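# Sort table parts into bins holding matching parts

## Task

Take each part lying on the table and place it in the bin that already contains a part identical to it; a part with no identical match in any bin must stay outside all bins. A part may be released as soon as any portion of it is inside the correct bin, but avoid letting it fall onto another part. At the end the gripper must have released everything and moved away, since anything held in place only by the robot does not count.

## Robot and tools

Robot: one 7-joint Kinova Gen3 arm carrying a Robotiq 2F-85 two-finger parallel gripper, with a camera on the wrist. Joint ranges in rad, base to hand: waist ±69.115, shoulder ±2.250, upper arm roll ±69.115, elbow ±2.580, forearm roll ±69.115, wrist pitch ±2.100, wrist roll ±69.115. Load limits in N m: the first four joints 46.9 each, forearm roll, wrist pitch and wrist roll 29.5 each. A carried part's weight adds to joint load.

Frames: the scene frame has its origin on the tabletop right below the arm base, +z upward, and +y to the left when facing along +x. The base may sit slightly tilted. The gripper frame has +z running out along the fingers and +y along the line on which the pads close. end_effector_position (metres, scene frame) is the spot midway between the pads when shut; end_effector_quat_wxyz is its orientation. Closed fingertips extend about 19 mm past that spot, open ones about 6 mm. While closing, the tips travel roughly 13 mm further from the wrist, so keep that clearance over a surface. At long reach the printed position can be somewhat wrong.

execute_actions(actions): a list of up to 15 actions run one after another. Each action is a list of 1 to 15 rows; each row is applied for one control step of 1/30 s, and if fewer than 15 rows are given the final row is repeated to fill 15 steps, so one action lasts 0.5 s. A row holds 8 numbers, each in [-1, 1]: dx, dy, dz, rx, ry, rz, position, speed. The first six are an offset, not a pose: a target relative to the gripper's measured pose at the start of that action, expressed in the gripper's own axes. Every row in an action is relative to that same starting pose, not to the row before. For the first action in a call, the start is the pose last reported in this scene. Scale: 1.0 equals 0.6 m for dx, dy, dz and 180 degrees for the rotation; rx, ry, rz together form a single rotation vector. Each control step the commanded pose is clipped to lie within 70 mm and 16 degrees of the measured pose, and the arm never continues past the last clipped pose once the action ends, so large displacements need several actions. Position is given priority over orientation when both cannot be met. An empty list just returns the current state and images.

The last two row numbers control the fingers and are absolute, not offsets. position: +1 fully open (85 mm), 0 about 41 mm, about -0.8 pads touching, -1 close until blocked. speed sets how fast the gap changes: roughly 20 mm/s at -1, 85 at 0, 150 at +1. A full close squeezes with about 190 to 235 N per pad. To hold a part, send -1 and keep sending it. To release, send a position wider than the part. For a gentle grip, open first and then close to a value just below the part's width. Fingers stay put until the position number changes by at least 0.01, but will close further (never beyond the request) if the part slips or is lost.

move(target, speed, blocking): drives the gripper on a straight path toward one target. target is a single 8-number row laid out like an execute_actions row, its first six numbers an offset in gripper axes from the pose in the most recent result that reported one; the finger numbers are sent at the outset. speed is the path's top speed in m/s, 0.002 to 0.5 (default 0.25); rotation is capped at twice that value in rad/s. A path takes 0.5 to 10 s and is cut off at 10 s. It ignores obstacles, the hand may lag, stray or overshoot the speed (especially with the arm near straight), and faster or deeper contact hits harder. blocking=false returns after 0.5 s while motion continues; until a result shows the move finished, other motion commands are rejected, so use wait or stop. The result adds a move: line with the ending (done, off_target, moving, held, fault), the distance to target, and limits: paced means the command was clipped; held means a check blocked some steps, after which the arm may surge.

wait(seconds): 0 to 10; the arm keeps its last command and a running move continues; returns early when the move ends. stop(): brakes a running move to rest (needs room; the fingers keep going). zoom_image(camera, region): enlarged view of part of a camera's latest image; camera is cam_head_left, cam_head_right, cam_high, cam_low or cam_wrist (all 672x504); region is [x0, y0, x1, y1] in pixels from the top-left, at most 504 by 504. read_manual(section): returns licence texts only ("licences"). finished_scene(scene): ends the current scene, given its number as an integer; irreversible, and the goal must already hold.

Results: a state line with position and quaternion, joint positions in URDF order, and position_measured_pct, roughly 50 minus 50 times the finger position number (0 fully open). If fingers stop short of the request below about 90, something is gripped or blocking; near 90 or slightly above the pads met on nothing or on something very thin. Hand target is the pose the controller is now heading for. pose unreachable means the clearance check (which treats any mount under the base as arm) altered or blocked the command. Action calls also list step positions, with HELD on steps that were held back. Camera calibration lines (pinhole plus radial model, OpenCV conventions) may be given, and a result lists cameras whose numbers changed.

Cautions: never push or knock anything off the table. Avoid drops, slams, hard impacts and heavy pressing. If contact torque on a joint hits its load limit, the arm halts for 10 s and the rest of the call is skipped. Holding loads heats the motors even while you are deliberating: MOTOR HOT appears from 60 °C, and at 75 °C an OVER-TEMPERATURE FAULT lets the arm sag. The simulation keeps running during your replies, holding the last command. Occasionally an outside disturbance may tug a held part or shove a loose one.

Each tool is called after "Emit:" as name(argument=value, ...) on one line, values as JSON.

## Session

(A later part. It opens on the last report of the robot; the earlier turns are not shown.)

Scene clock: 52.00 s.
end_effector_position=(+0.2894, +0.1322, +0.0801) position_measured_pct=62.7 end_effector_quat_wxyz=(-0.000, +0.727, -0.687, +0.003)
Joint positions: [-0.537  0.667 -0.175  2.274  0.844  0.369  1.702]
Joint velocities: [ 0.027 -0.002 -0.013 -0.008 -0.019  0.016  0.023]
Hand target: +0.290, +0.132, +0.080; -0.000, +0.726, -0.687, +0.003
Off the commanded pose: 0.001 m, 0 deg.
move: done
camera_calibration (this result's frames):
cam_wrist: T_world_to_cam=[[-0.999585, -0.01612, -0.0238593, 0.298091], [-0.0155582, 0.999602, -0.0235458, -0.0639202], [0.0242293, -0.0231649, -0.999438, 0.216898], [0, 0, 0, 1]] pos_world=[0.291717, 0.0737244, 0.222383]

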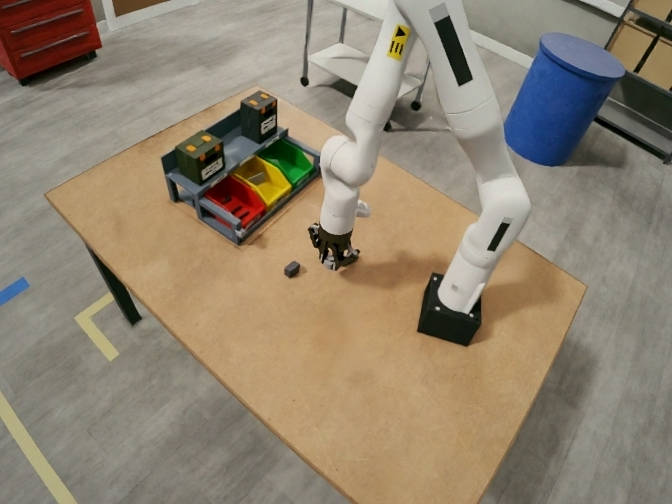

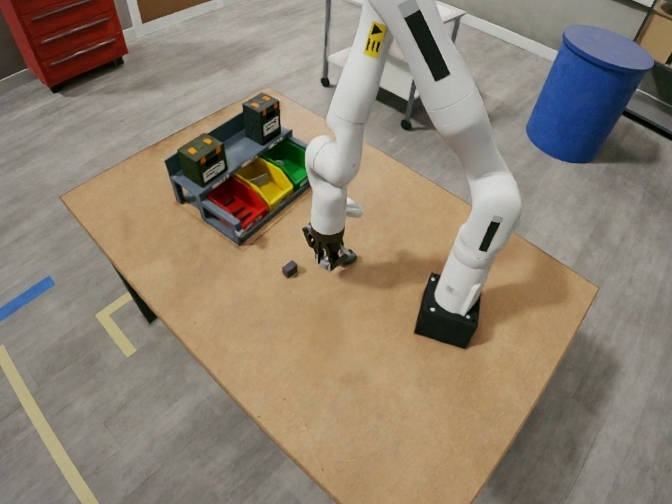

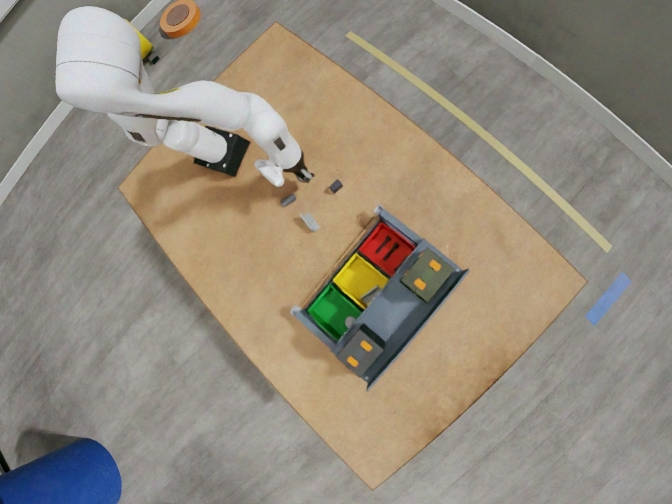

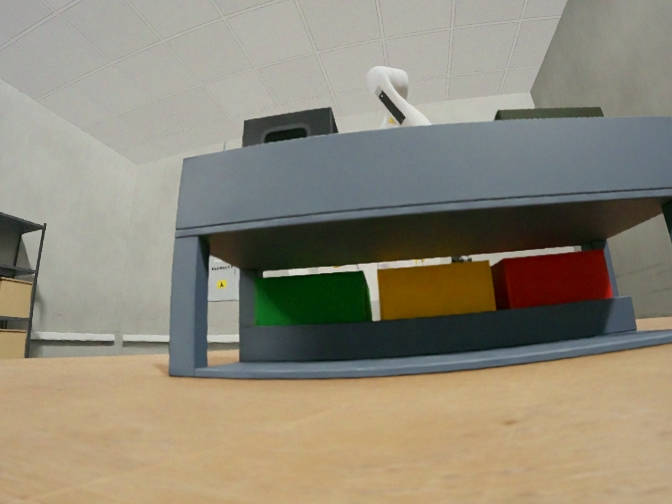

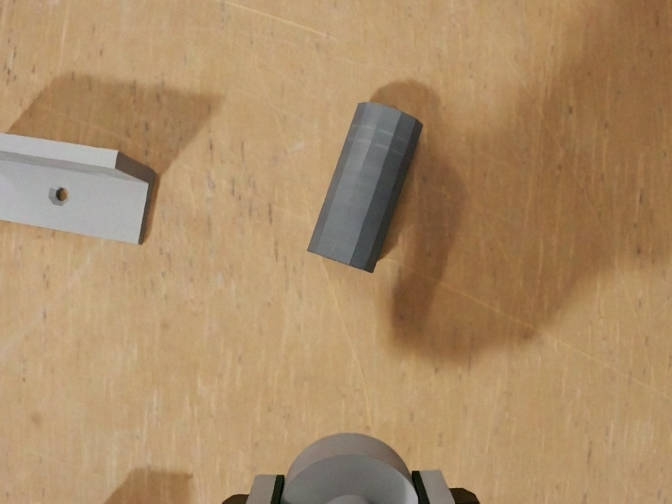

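Emit:
move(target=[0.37,-0.517,-0.08,0,0,0,-1,0], speed=0.3)

Scene clock: 54.87 s.
end_effector_position=(+0.6115, -0.0705, +0.1309) position_measured_pct=62.7 end_effector_quat_wxyz=(-0.002, +0.727, -0.687, +0.001)
Joint positions: [ 0.166  0.858 -0.364  1.25   0.496  1.06   2.879]
Joint velocities: [-0.     0.013  0.    -0.015 -0.003  0.011  0.005]
Hand target: +0.611, -0.070, +0.130; -0.001, +0.727, -0.687, +0.001
Off the commanded pose: 0.001 m, 0 deg.
move: done
camera_calibration (this result's frames):
cam_wrist: T_world_to_cam=[[-0.999598, -0.015954, -0.023421, 0.617957], [-0.0155052, 0.999695, -0.0192206, 0.144395], [0.0237205, -0.0188498, -0.999541, 0.25576], [0, 0, 0, 1]] pos_world=[0.613881, -0.129671, 0.272891]

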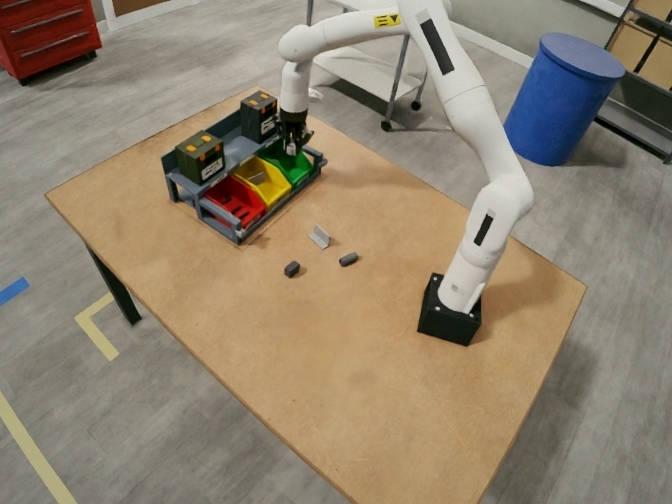

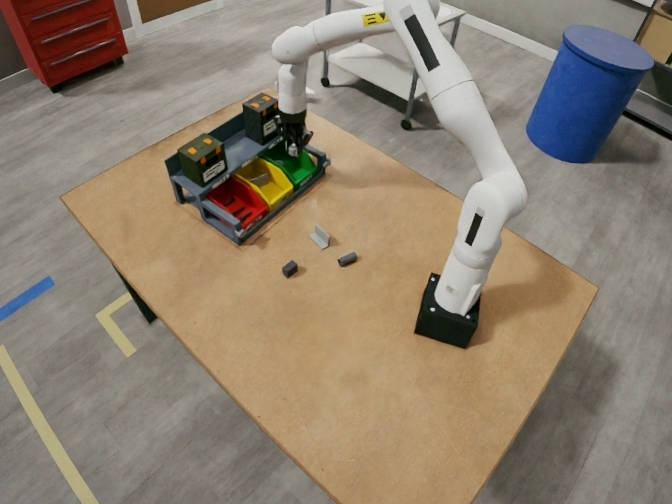

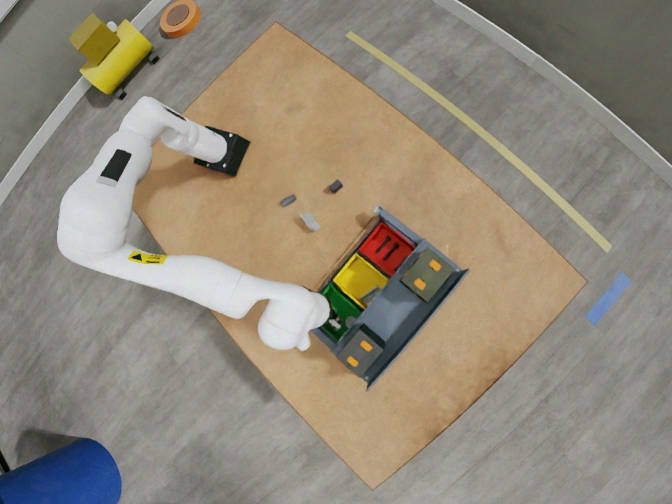

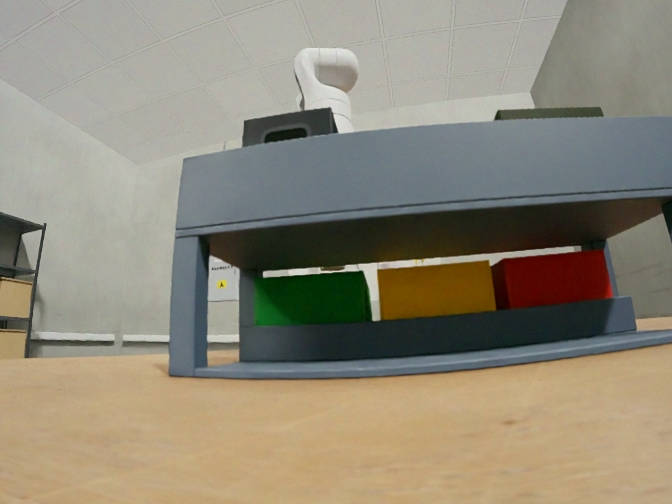

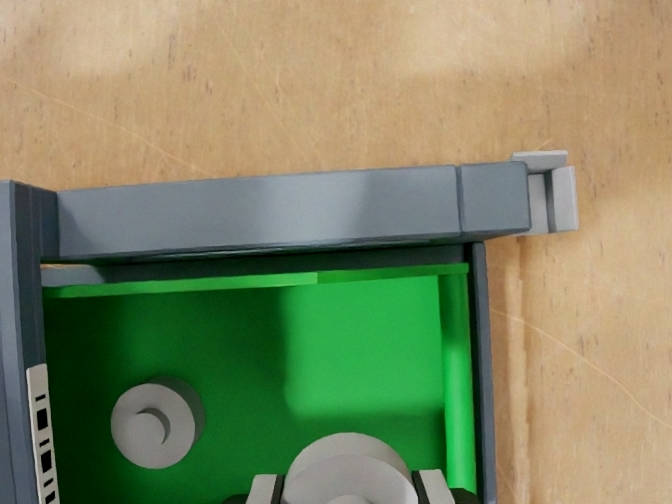

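Emit:
move(target=[0,-0.008,0.156,0.025,0,0,-1,0], speed=0.15)

Scene clock: 57.30 s.
end_effector_position=(+0.6170, -0.0707, +0.0374) position_measured_pct=62.7 end_effector_quat_wxyz=(-0.030, +0.726, -0.686, +0.028)
Joint positions: [ 0.174  0.967 -0.309  1.364  0.593  0.766  2.794]
Joint velocities: [ 0.     0.003  0.001  0.     0.001 -0.003 -0.003]
Hand target: +0.617, -0.071, +0.037; -0.030, +0.726, -0.686, +0.028
Off the commanded pose: 0.001 m, 0 deg.
move: done
camera_calibration (this result's frames):
cam_wrist: T_world_to_cam=[[-0.994684, -0.0150389, -0.10187, 0.621219], [-0.0134249, 0.999774, -0.0165102, 0.141415], [0.102095, -0.0150548, -0.994661, 0.113862], [0, 0, 0, 1]] pos_world=[0.60819, -0.130326, 0.178873]

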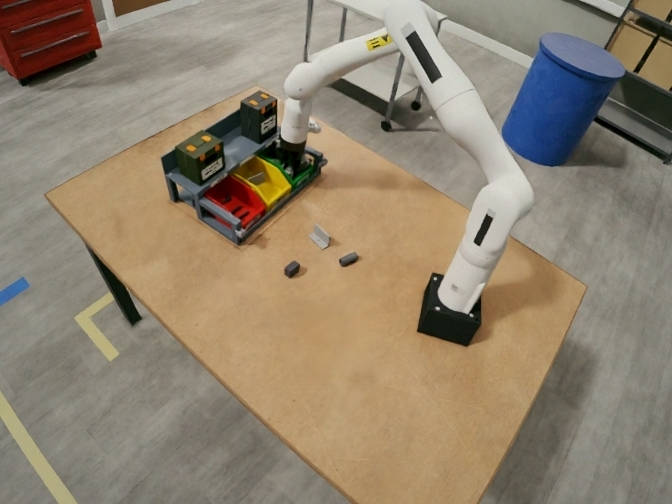

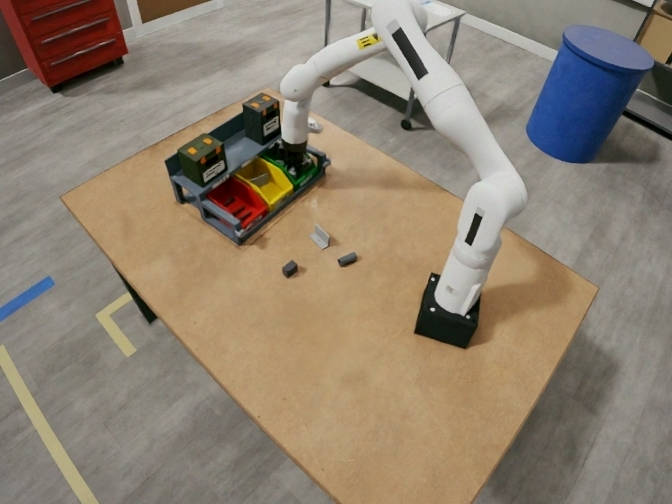

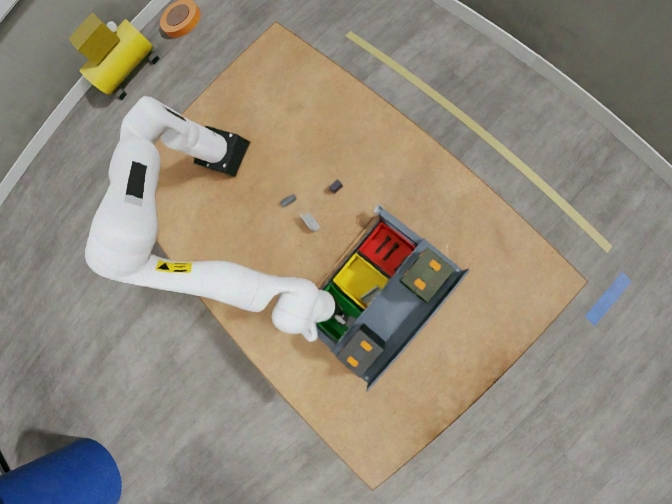

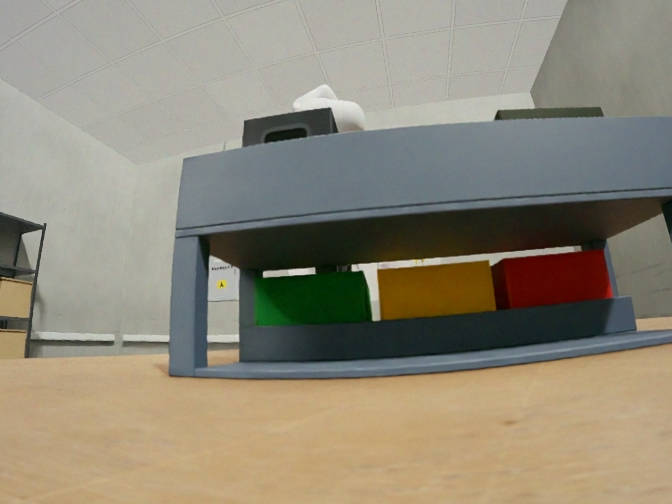

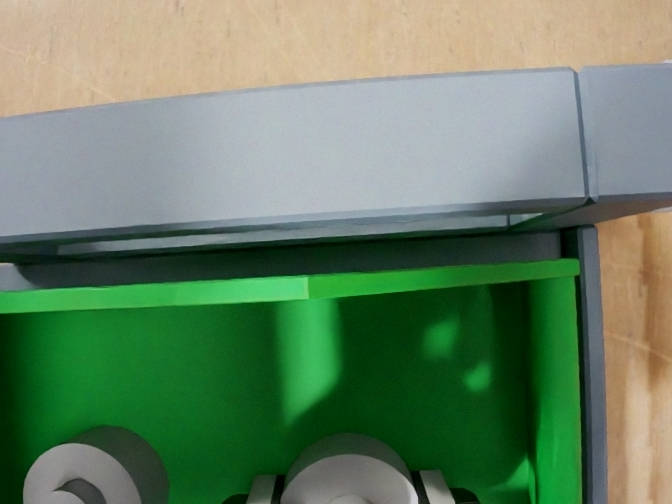

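Emit:
execute_actions(actions=[[[0,0,0.003,0,0,0,-1,0],[0,0,0.003,0,0,0,-1,0],[0,0,0.003,0,0,0,-1,0],[0,0,0.003,0,0,0,-1,0],[0,0,0.003,0,0,0,-0.06,0]]])

Emit:
move(target=[0,0.005,-0.12,-0.025,0,0,-0.06,0], speed=0.25)

Emit:
zoom_image(camera="cam_head_left", region=[290,210,350,260])

Scene clock: 58.50 s.
end_effector_position=(+0.6172, -0.0707, +0.0356) position_measured_pct=53.2 end_effector_quat_wxyz=(-0.030, +0.726, -0.686, +0.029)
Joint positions: [ 0.174  0.97  -0.308  1.363  0.594  0.763  2.793]
Joint velocities: [ 0.     0.001  0.    -0.001 -0.001 -0.    -0.   ]
Hand target: +0.617, -0.071, +0.036; -0.030, +0.726, -0.686, +0.028
Off the commanded pose: 0.000 m, 0 deg.
Step readings (end_effector_position):
0: (+0.6170, -0.0706, +0.0372)
1: (+0.6170, -0.0706, +0.0370)
2: (+0.6171, -0.0705, +0.0365)
4: (+0.6171, -0.0706, +0.0360)
8: (+0.6172, -0.0707, +0.0357)
15: end_effector_position above
camera_calibration (this result's frames):
cam_wrist: T_world_to_cam=[[-0.994679, -0.0150263, -0.101925, 0.621209], [-0.0134096, 0.999773, -0.0165283, 0.141382], [0.10215, -0.0150736, -0.994655, 0.112059], [0, 0, 0, 1]] pos_world=[0.608352, -0.130326, 0.177113]

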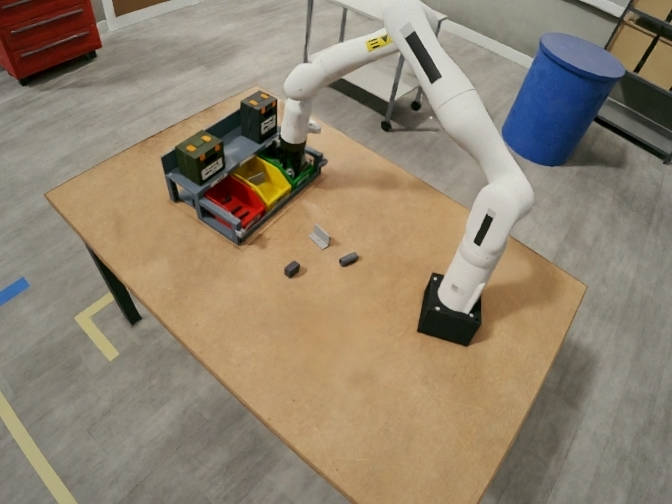

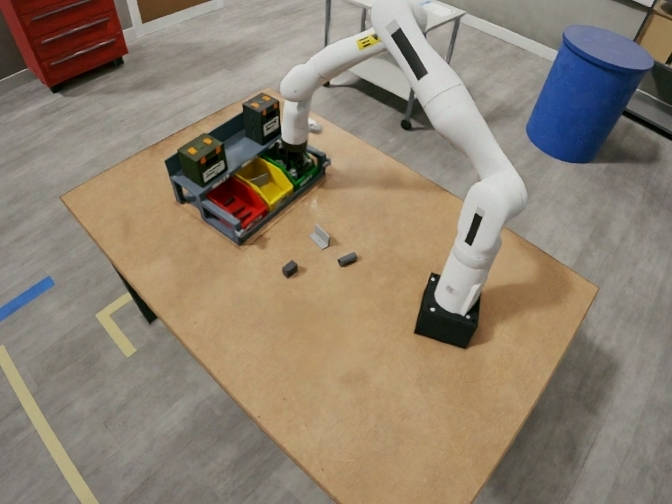

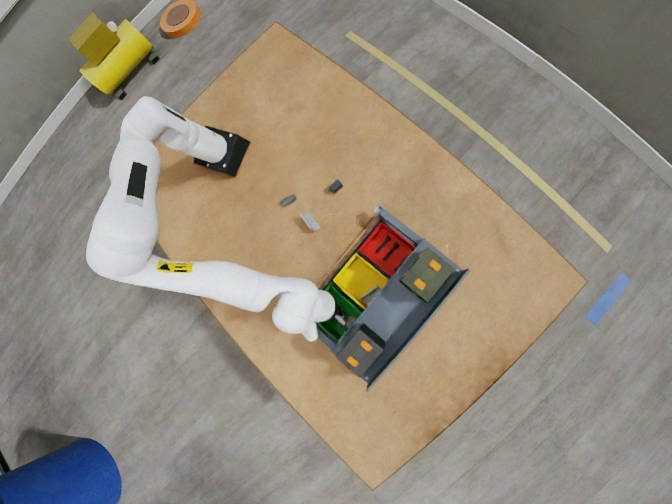

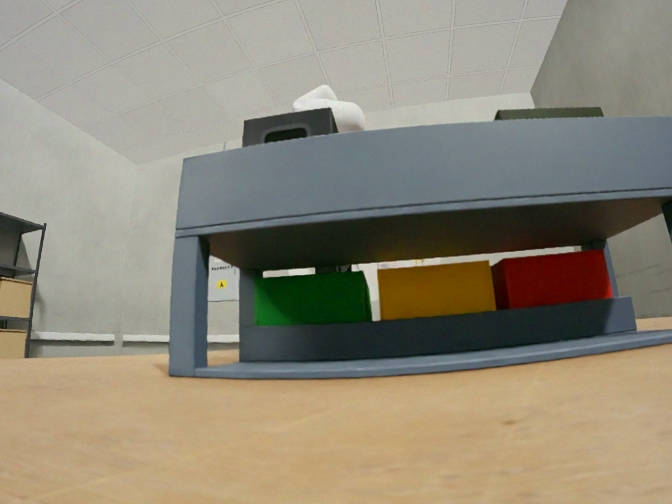

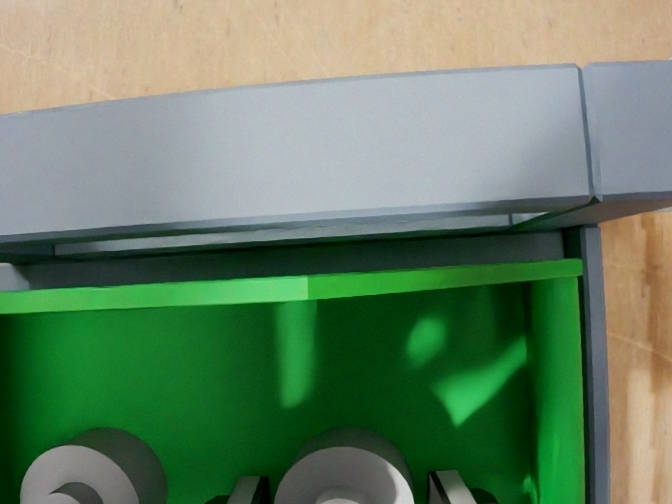

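Scene clock: 59.40 s.
end_effector_position=(+0.6080, -0.0709, +0.1071) position_measured_pct=52.8 end_effector_quat_wxyz=(-0.002, +0.727, -0.687, +0.001)
Joint positions: [ 0.17   0.884 -0.354  1.28   0.512  1.006  2.865]
Joint velocities: [-0.001 -0.001  0.    -0.002 -0.002  0.005  0.001]
Hand target: +0.608, -0.071, +0.107; -0.002, +0.727, -0.687, +0.001
Off the commanded pose: 0.000 m, 0 deg.
move: done
camera_calibration (this result's frames):
cam_wrist: T_world_to_cam=[[-0.999598, -0.0157462, -0.0235877, 0.613925], [-0.0152913, 0.999696, -0.019344, 0.144107], [0.0238851, -0.0189755, -0.999535, 0.231933], [0, 0, 0, 1]] pos_world=[0.610342, -0.129995, 0.249093]

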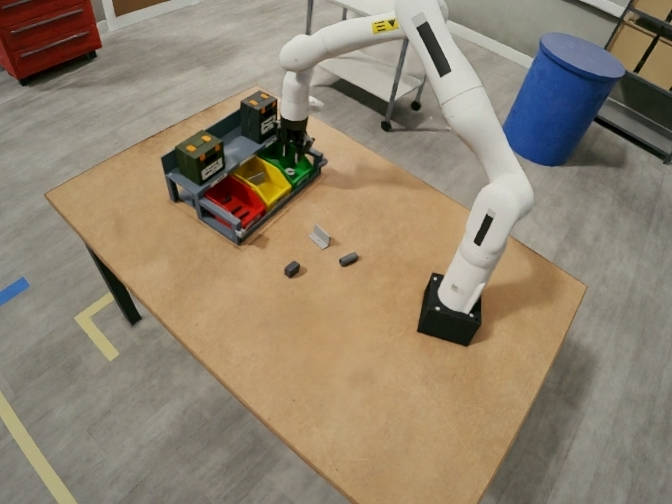

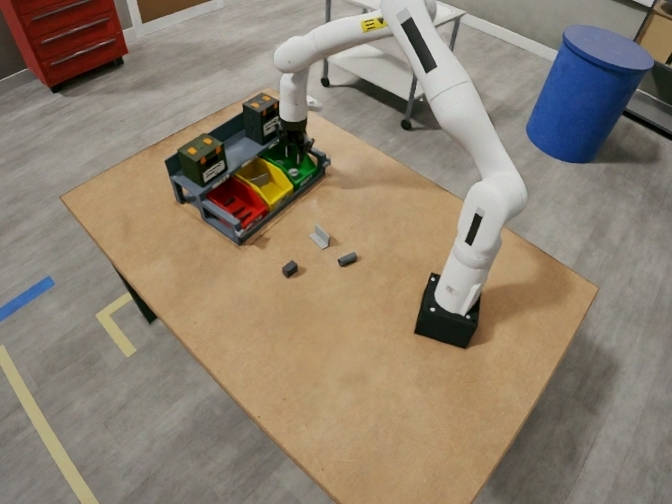

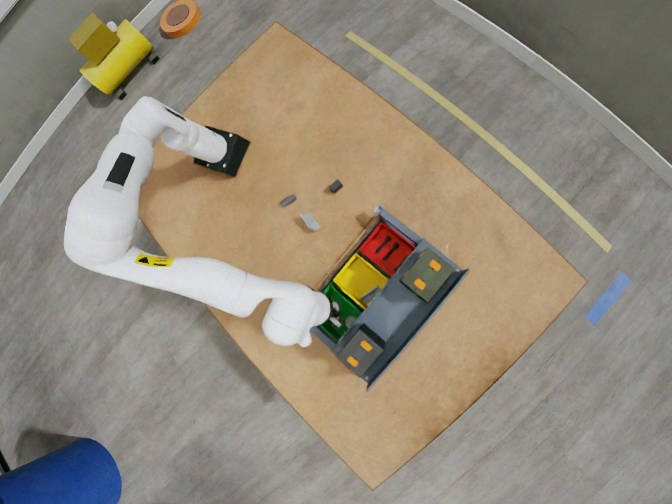

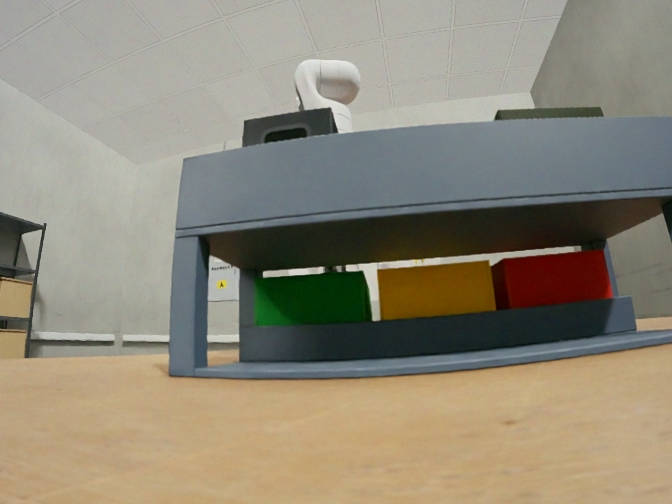

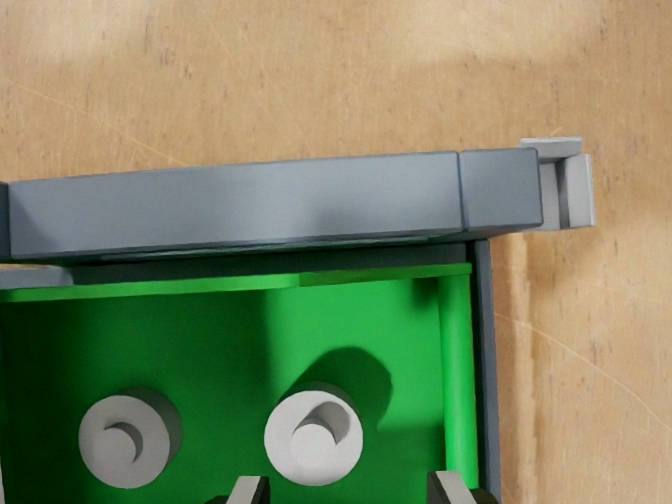

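Region (290, 210, 350, 260) of cam_head_left's 672x504 image, scaled by 8.400, with more detail than that image has.

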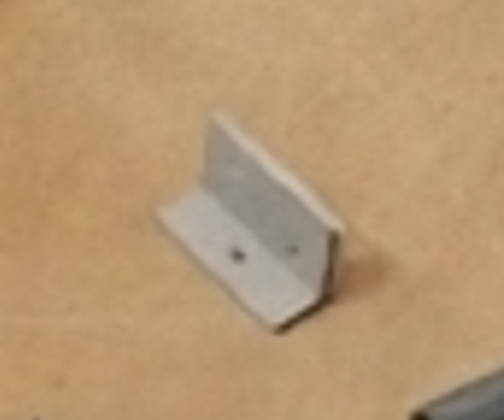

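Emit:
move(target=[-0.2127,0.363,-0.03,0,0,-0.4356,-0.35,0], speed=0.4)

Scene clock: 64.00 s.
end_effector_position=(+0.3833, +0.0433, +0.1234) position_measured_pct=67.5 end_effector_quat_wxyz=(+0.001, +0.997, -0.073, +0.002)
Joint positions: [ 0.121  0.619 -0.63   2.074  0.834  0.732  3.461]
Joint velocities: [-0.002 -0.003 -0.002  0.004  0.004 -0.001  0.   ]
Hand target: +0.383, +0.043, +0.124; +0.001, +0.997, -0.073, +0.003
Off the commanded pose: 0.001 m, 0 deg.
move: done
camera_calibration (this result's frames):
cam_wrist: T_world_to_cam=[[-0.186358, -0.982308, -0.0184896, 0.120999], [-0.982087, 0.186784, -0.0248467, 0.433321], [0.0278607, 0.013528, -0.99952, 0.252881], [0, 0, 0, 1]] pos_world=[0.441063, 0.0345002, 0.265763]

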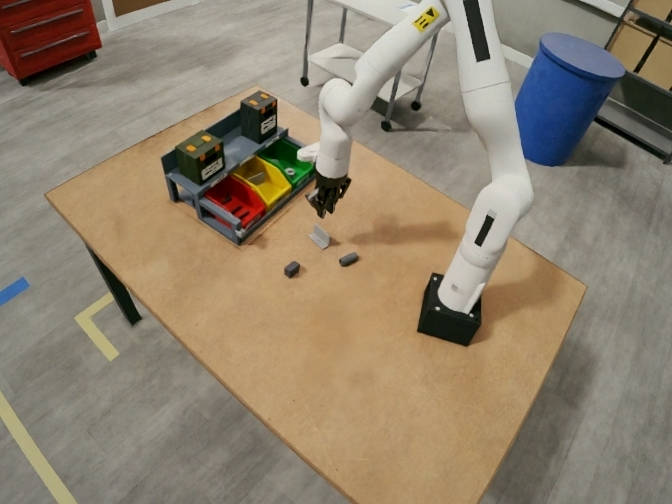

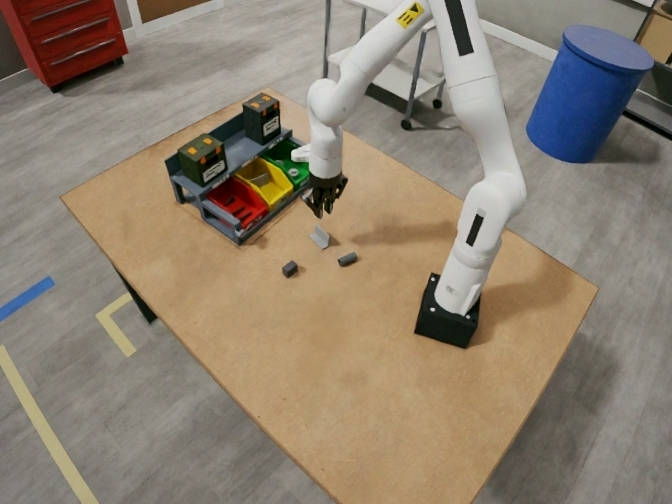

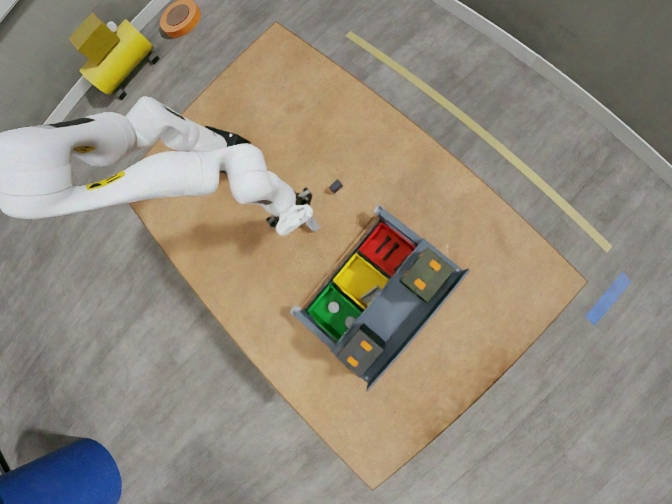

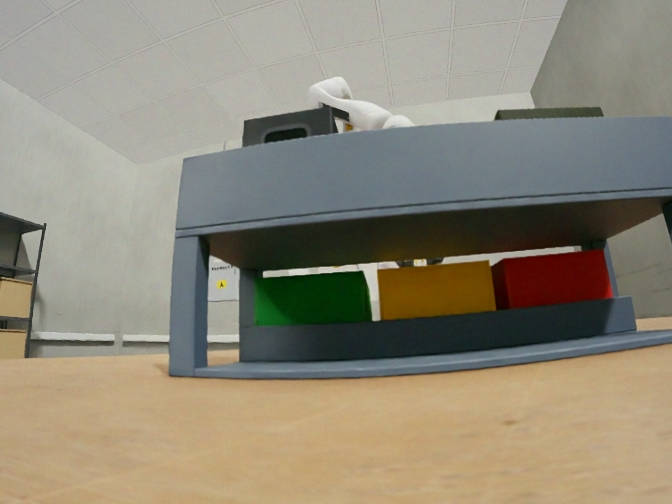

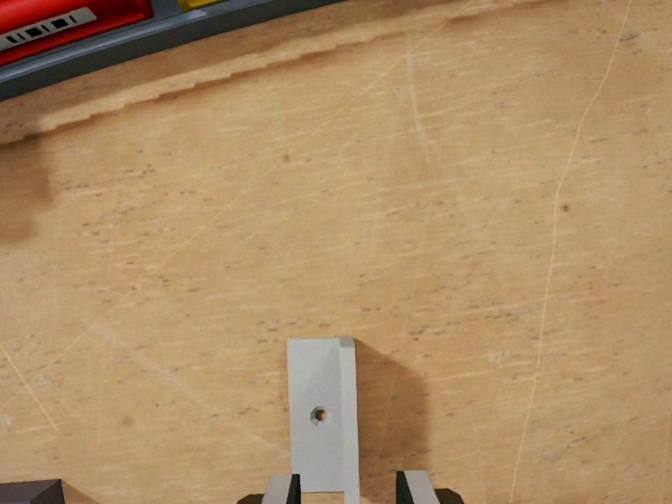

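Emit:
move(target=[-0.002,0.0015,0.153,0,0,0,-0.35,0], speed=0.15)

Emit:
execute_actions(actions=[[[0,0,0,0,0,0,-1,0]]])

Scene clock: 65.63 s.
end_effector_position=(+0.3830, +0.0420, +0.0316) position_measured_pct=67.5 end_effector_quat_wxyz=(+0.001, +0.997, -0.074, +0.003)
Joint positions: [ 0.028  0.82  -0.444  2.106  1.151  0.539  3.195]
Joint velocities: [-0.007  0.006  0.003  0.     0.008 -0.004 -0.01 ]
Hand target: +0.383, +0.042, +0.031; +0.001, +0.997, -0.073, +0.003
Off the commanded pose: 0.001 m, 0 deg.
move: done
camera_calibration (this result's frames):
cam_wrist: T_world_to_cam=[[-0.187196, -0.982164, -0.0176513, 0.118213], [-0.981894, 0.187615, -0.0261703, 0.430915], [0.0290152, 0.0124327, -0.999502, 0.16067], [0, 0, 0, 1]] pos_world=[0.44058, 0.0332613, 0.173954]

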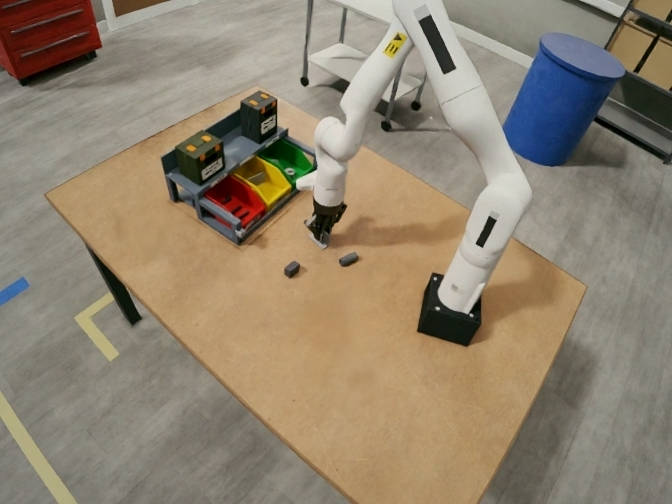

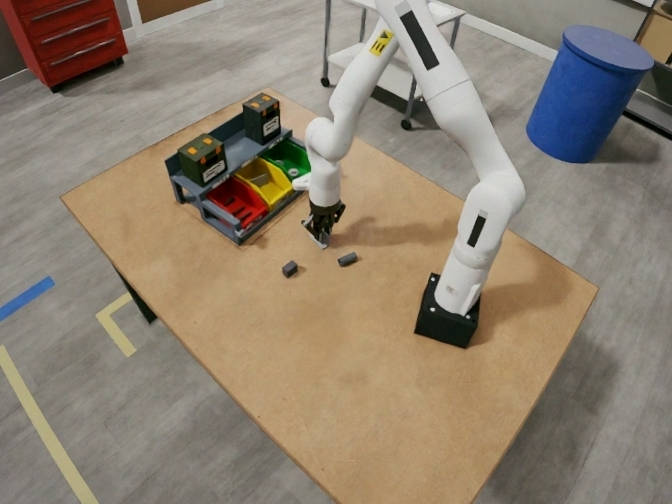

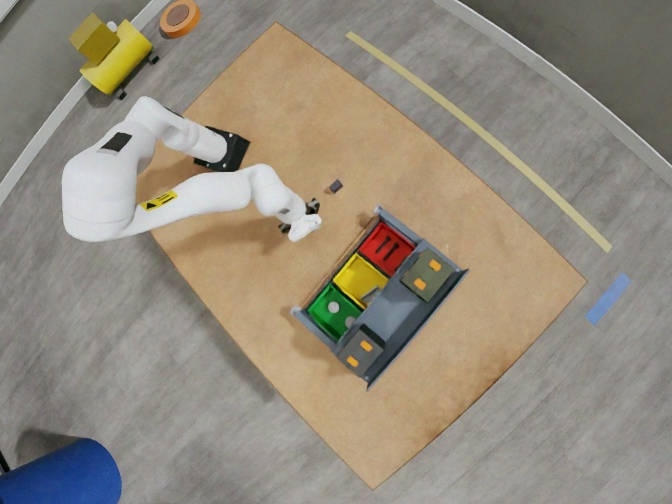

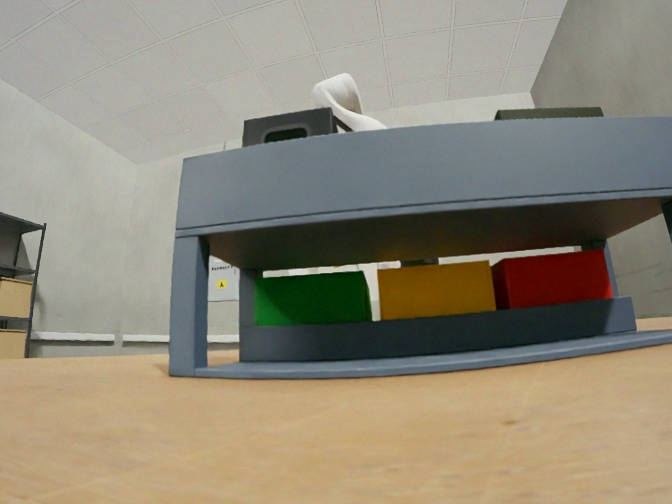

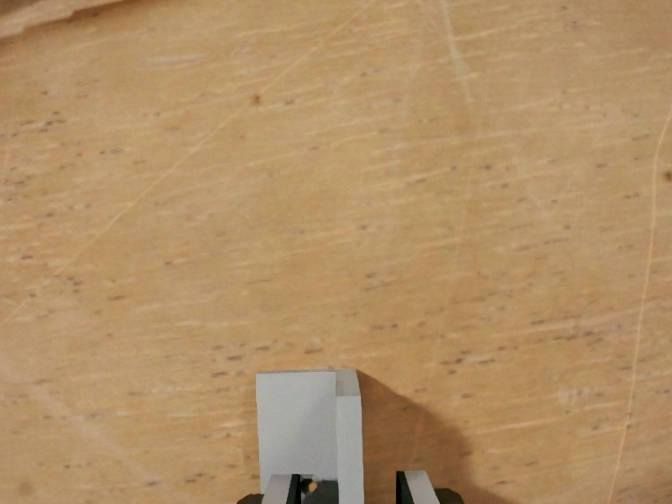

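Scene clock: 66.13 s.
end_effector_position=(+0.3831, +0.0420, +0.0318) position_measured_pct=87.3 end_effector_quat_wxyz=(+0.001, +0.997, -0.074, +0.003)
Joint positions: [ 0.028  0.819 -0.444  2.106  1.151  0.539  3.195]
Joint velocities: [-0.     0.    -0.    -0.001 -0.     0.    -0.   ]
Hand target: +0.383, +0.042, +0.032; +0.001, +0.997, -0.074, +0.003
Off the commanded pose: 0.000 m, 0 deg.
Step readings (end_effector_position):
0: (+0.3830, +0.0420, +0.0316)
1: (+0.3830, +0.0420, +0.0315)
2: (+0.3830, +0.0419, +0.0315)
4: (+0.3830, +0.0419, +0.0316)
8: (+0.3830, +0.0419, +0.0316)
15: end_effector_position above
camera_calibration (this result's frames):
cam_wrist: T_world_to_cam=[[-0.187116, -0.982178, -0.0177198, 0.118226], [-0.981899, 0.187542, -0.0265092, 0.430978], [0.0293599, 0.0124387, -0.999492, 0.160758], [0, 0, 0, 1]] pos_world=[0.440579, 0.0332928, 0.174196]

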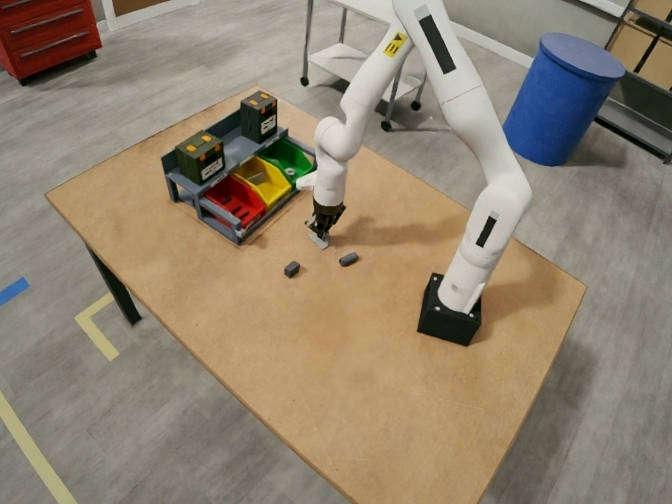

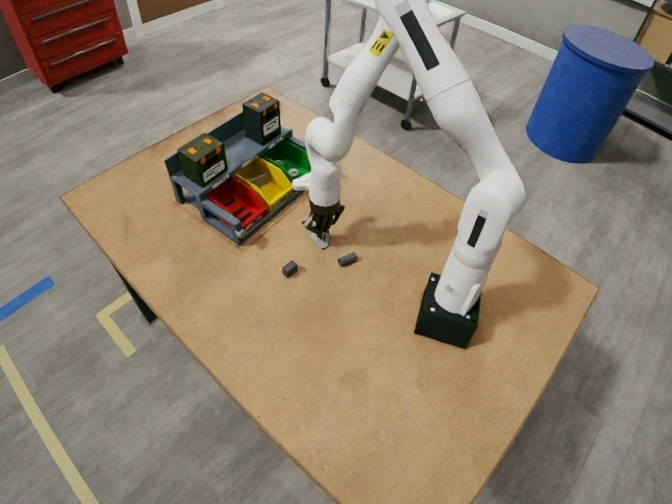

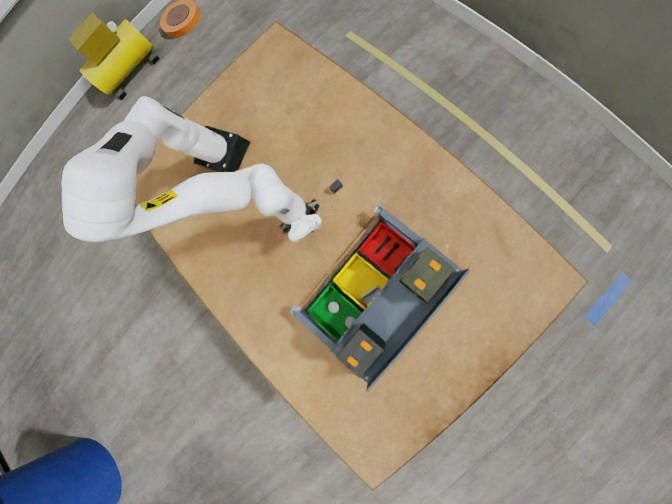

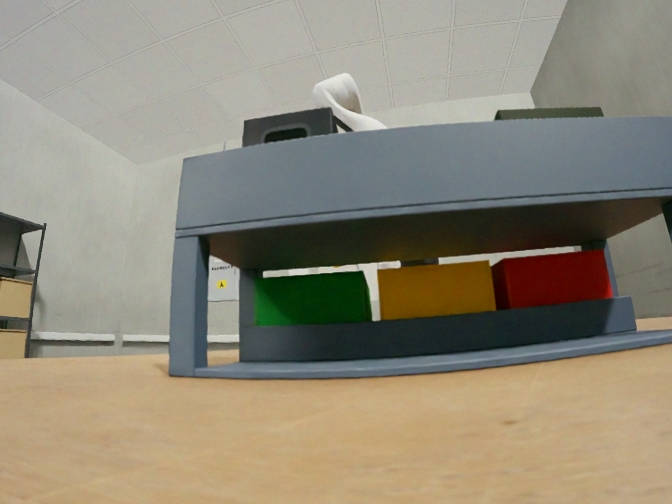

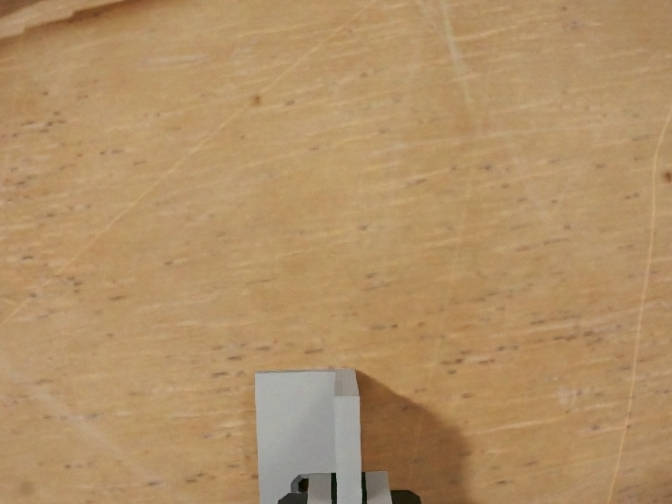

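Emit:
move(target=[0.353,-0.053,-0.188,0,0,0.433,-1,0], speed=0.35)

Scene clock: 69.53 s.
end_effector_position=(+0.5957, +0.0434, +0.1464) position_measured_pct=87.3 end_effector_quat_wxyz=(-0.002, +0.729, -0.684, +0.002)
Joint positions: [-0.022  0.85  -0.381  1.286  0.515  1.076  2.668]
Joint velocities: [-0.007  0.008  0.001 -0.011 -0.002  0.007 -0.003]
Hand target: +0.596, +0.044, +0.146; -0.001, +0.729, -0.684, +0.001
Off the commanded pose: 0.001 m, 0 deg.
move: done
camera_calibration (this result's frames):
cam_wrist: T_world_to_cam=[[-0.999452, -0.0230416, -0.0237758, 0.604605], [-0.0225704, 0.999547, -0.0199005, 0.0348198], [0.0242235, -0.0193529, -0.999519, 0.273473], [0, 0, 0, 1]] pos_world=[0.598435, -0.0155804, 0.288409]

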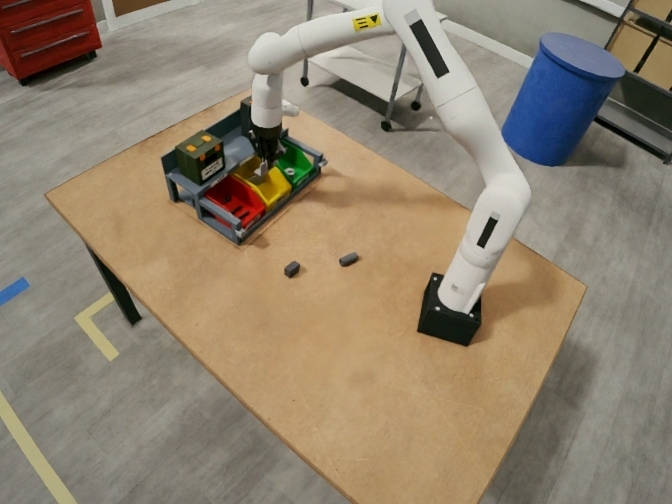

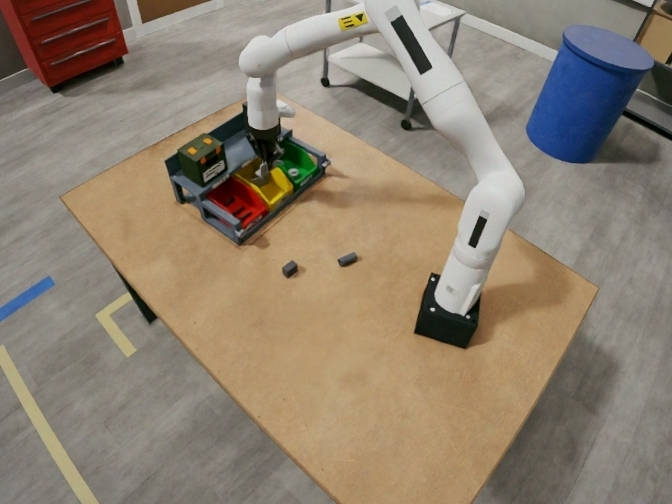

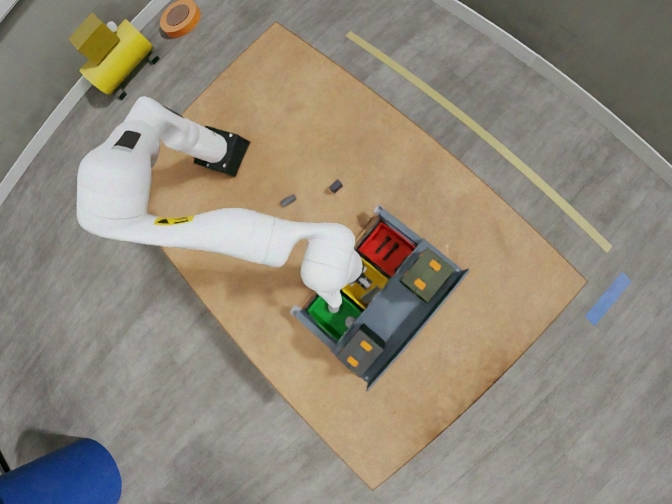

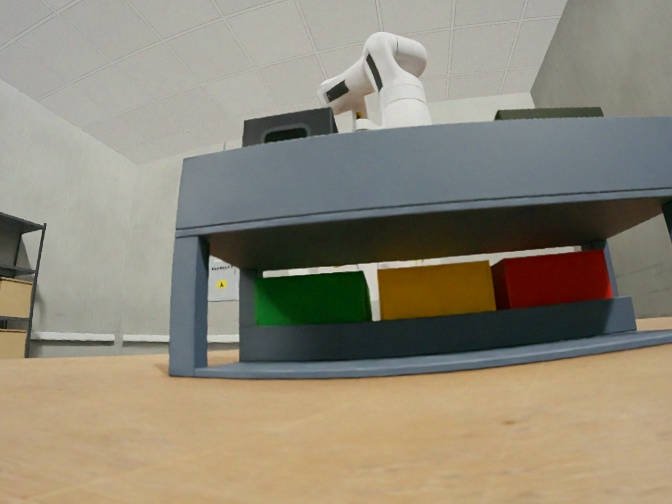

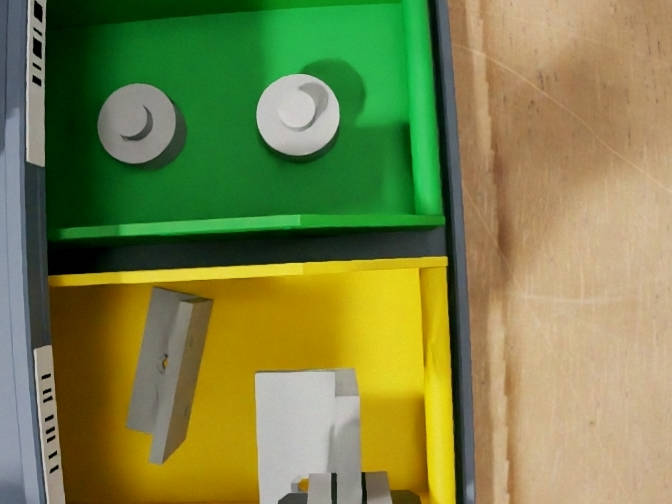

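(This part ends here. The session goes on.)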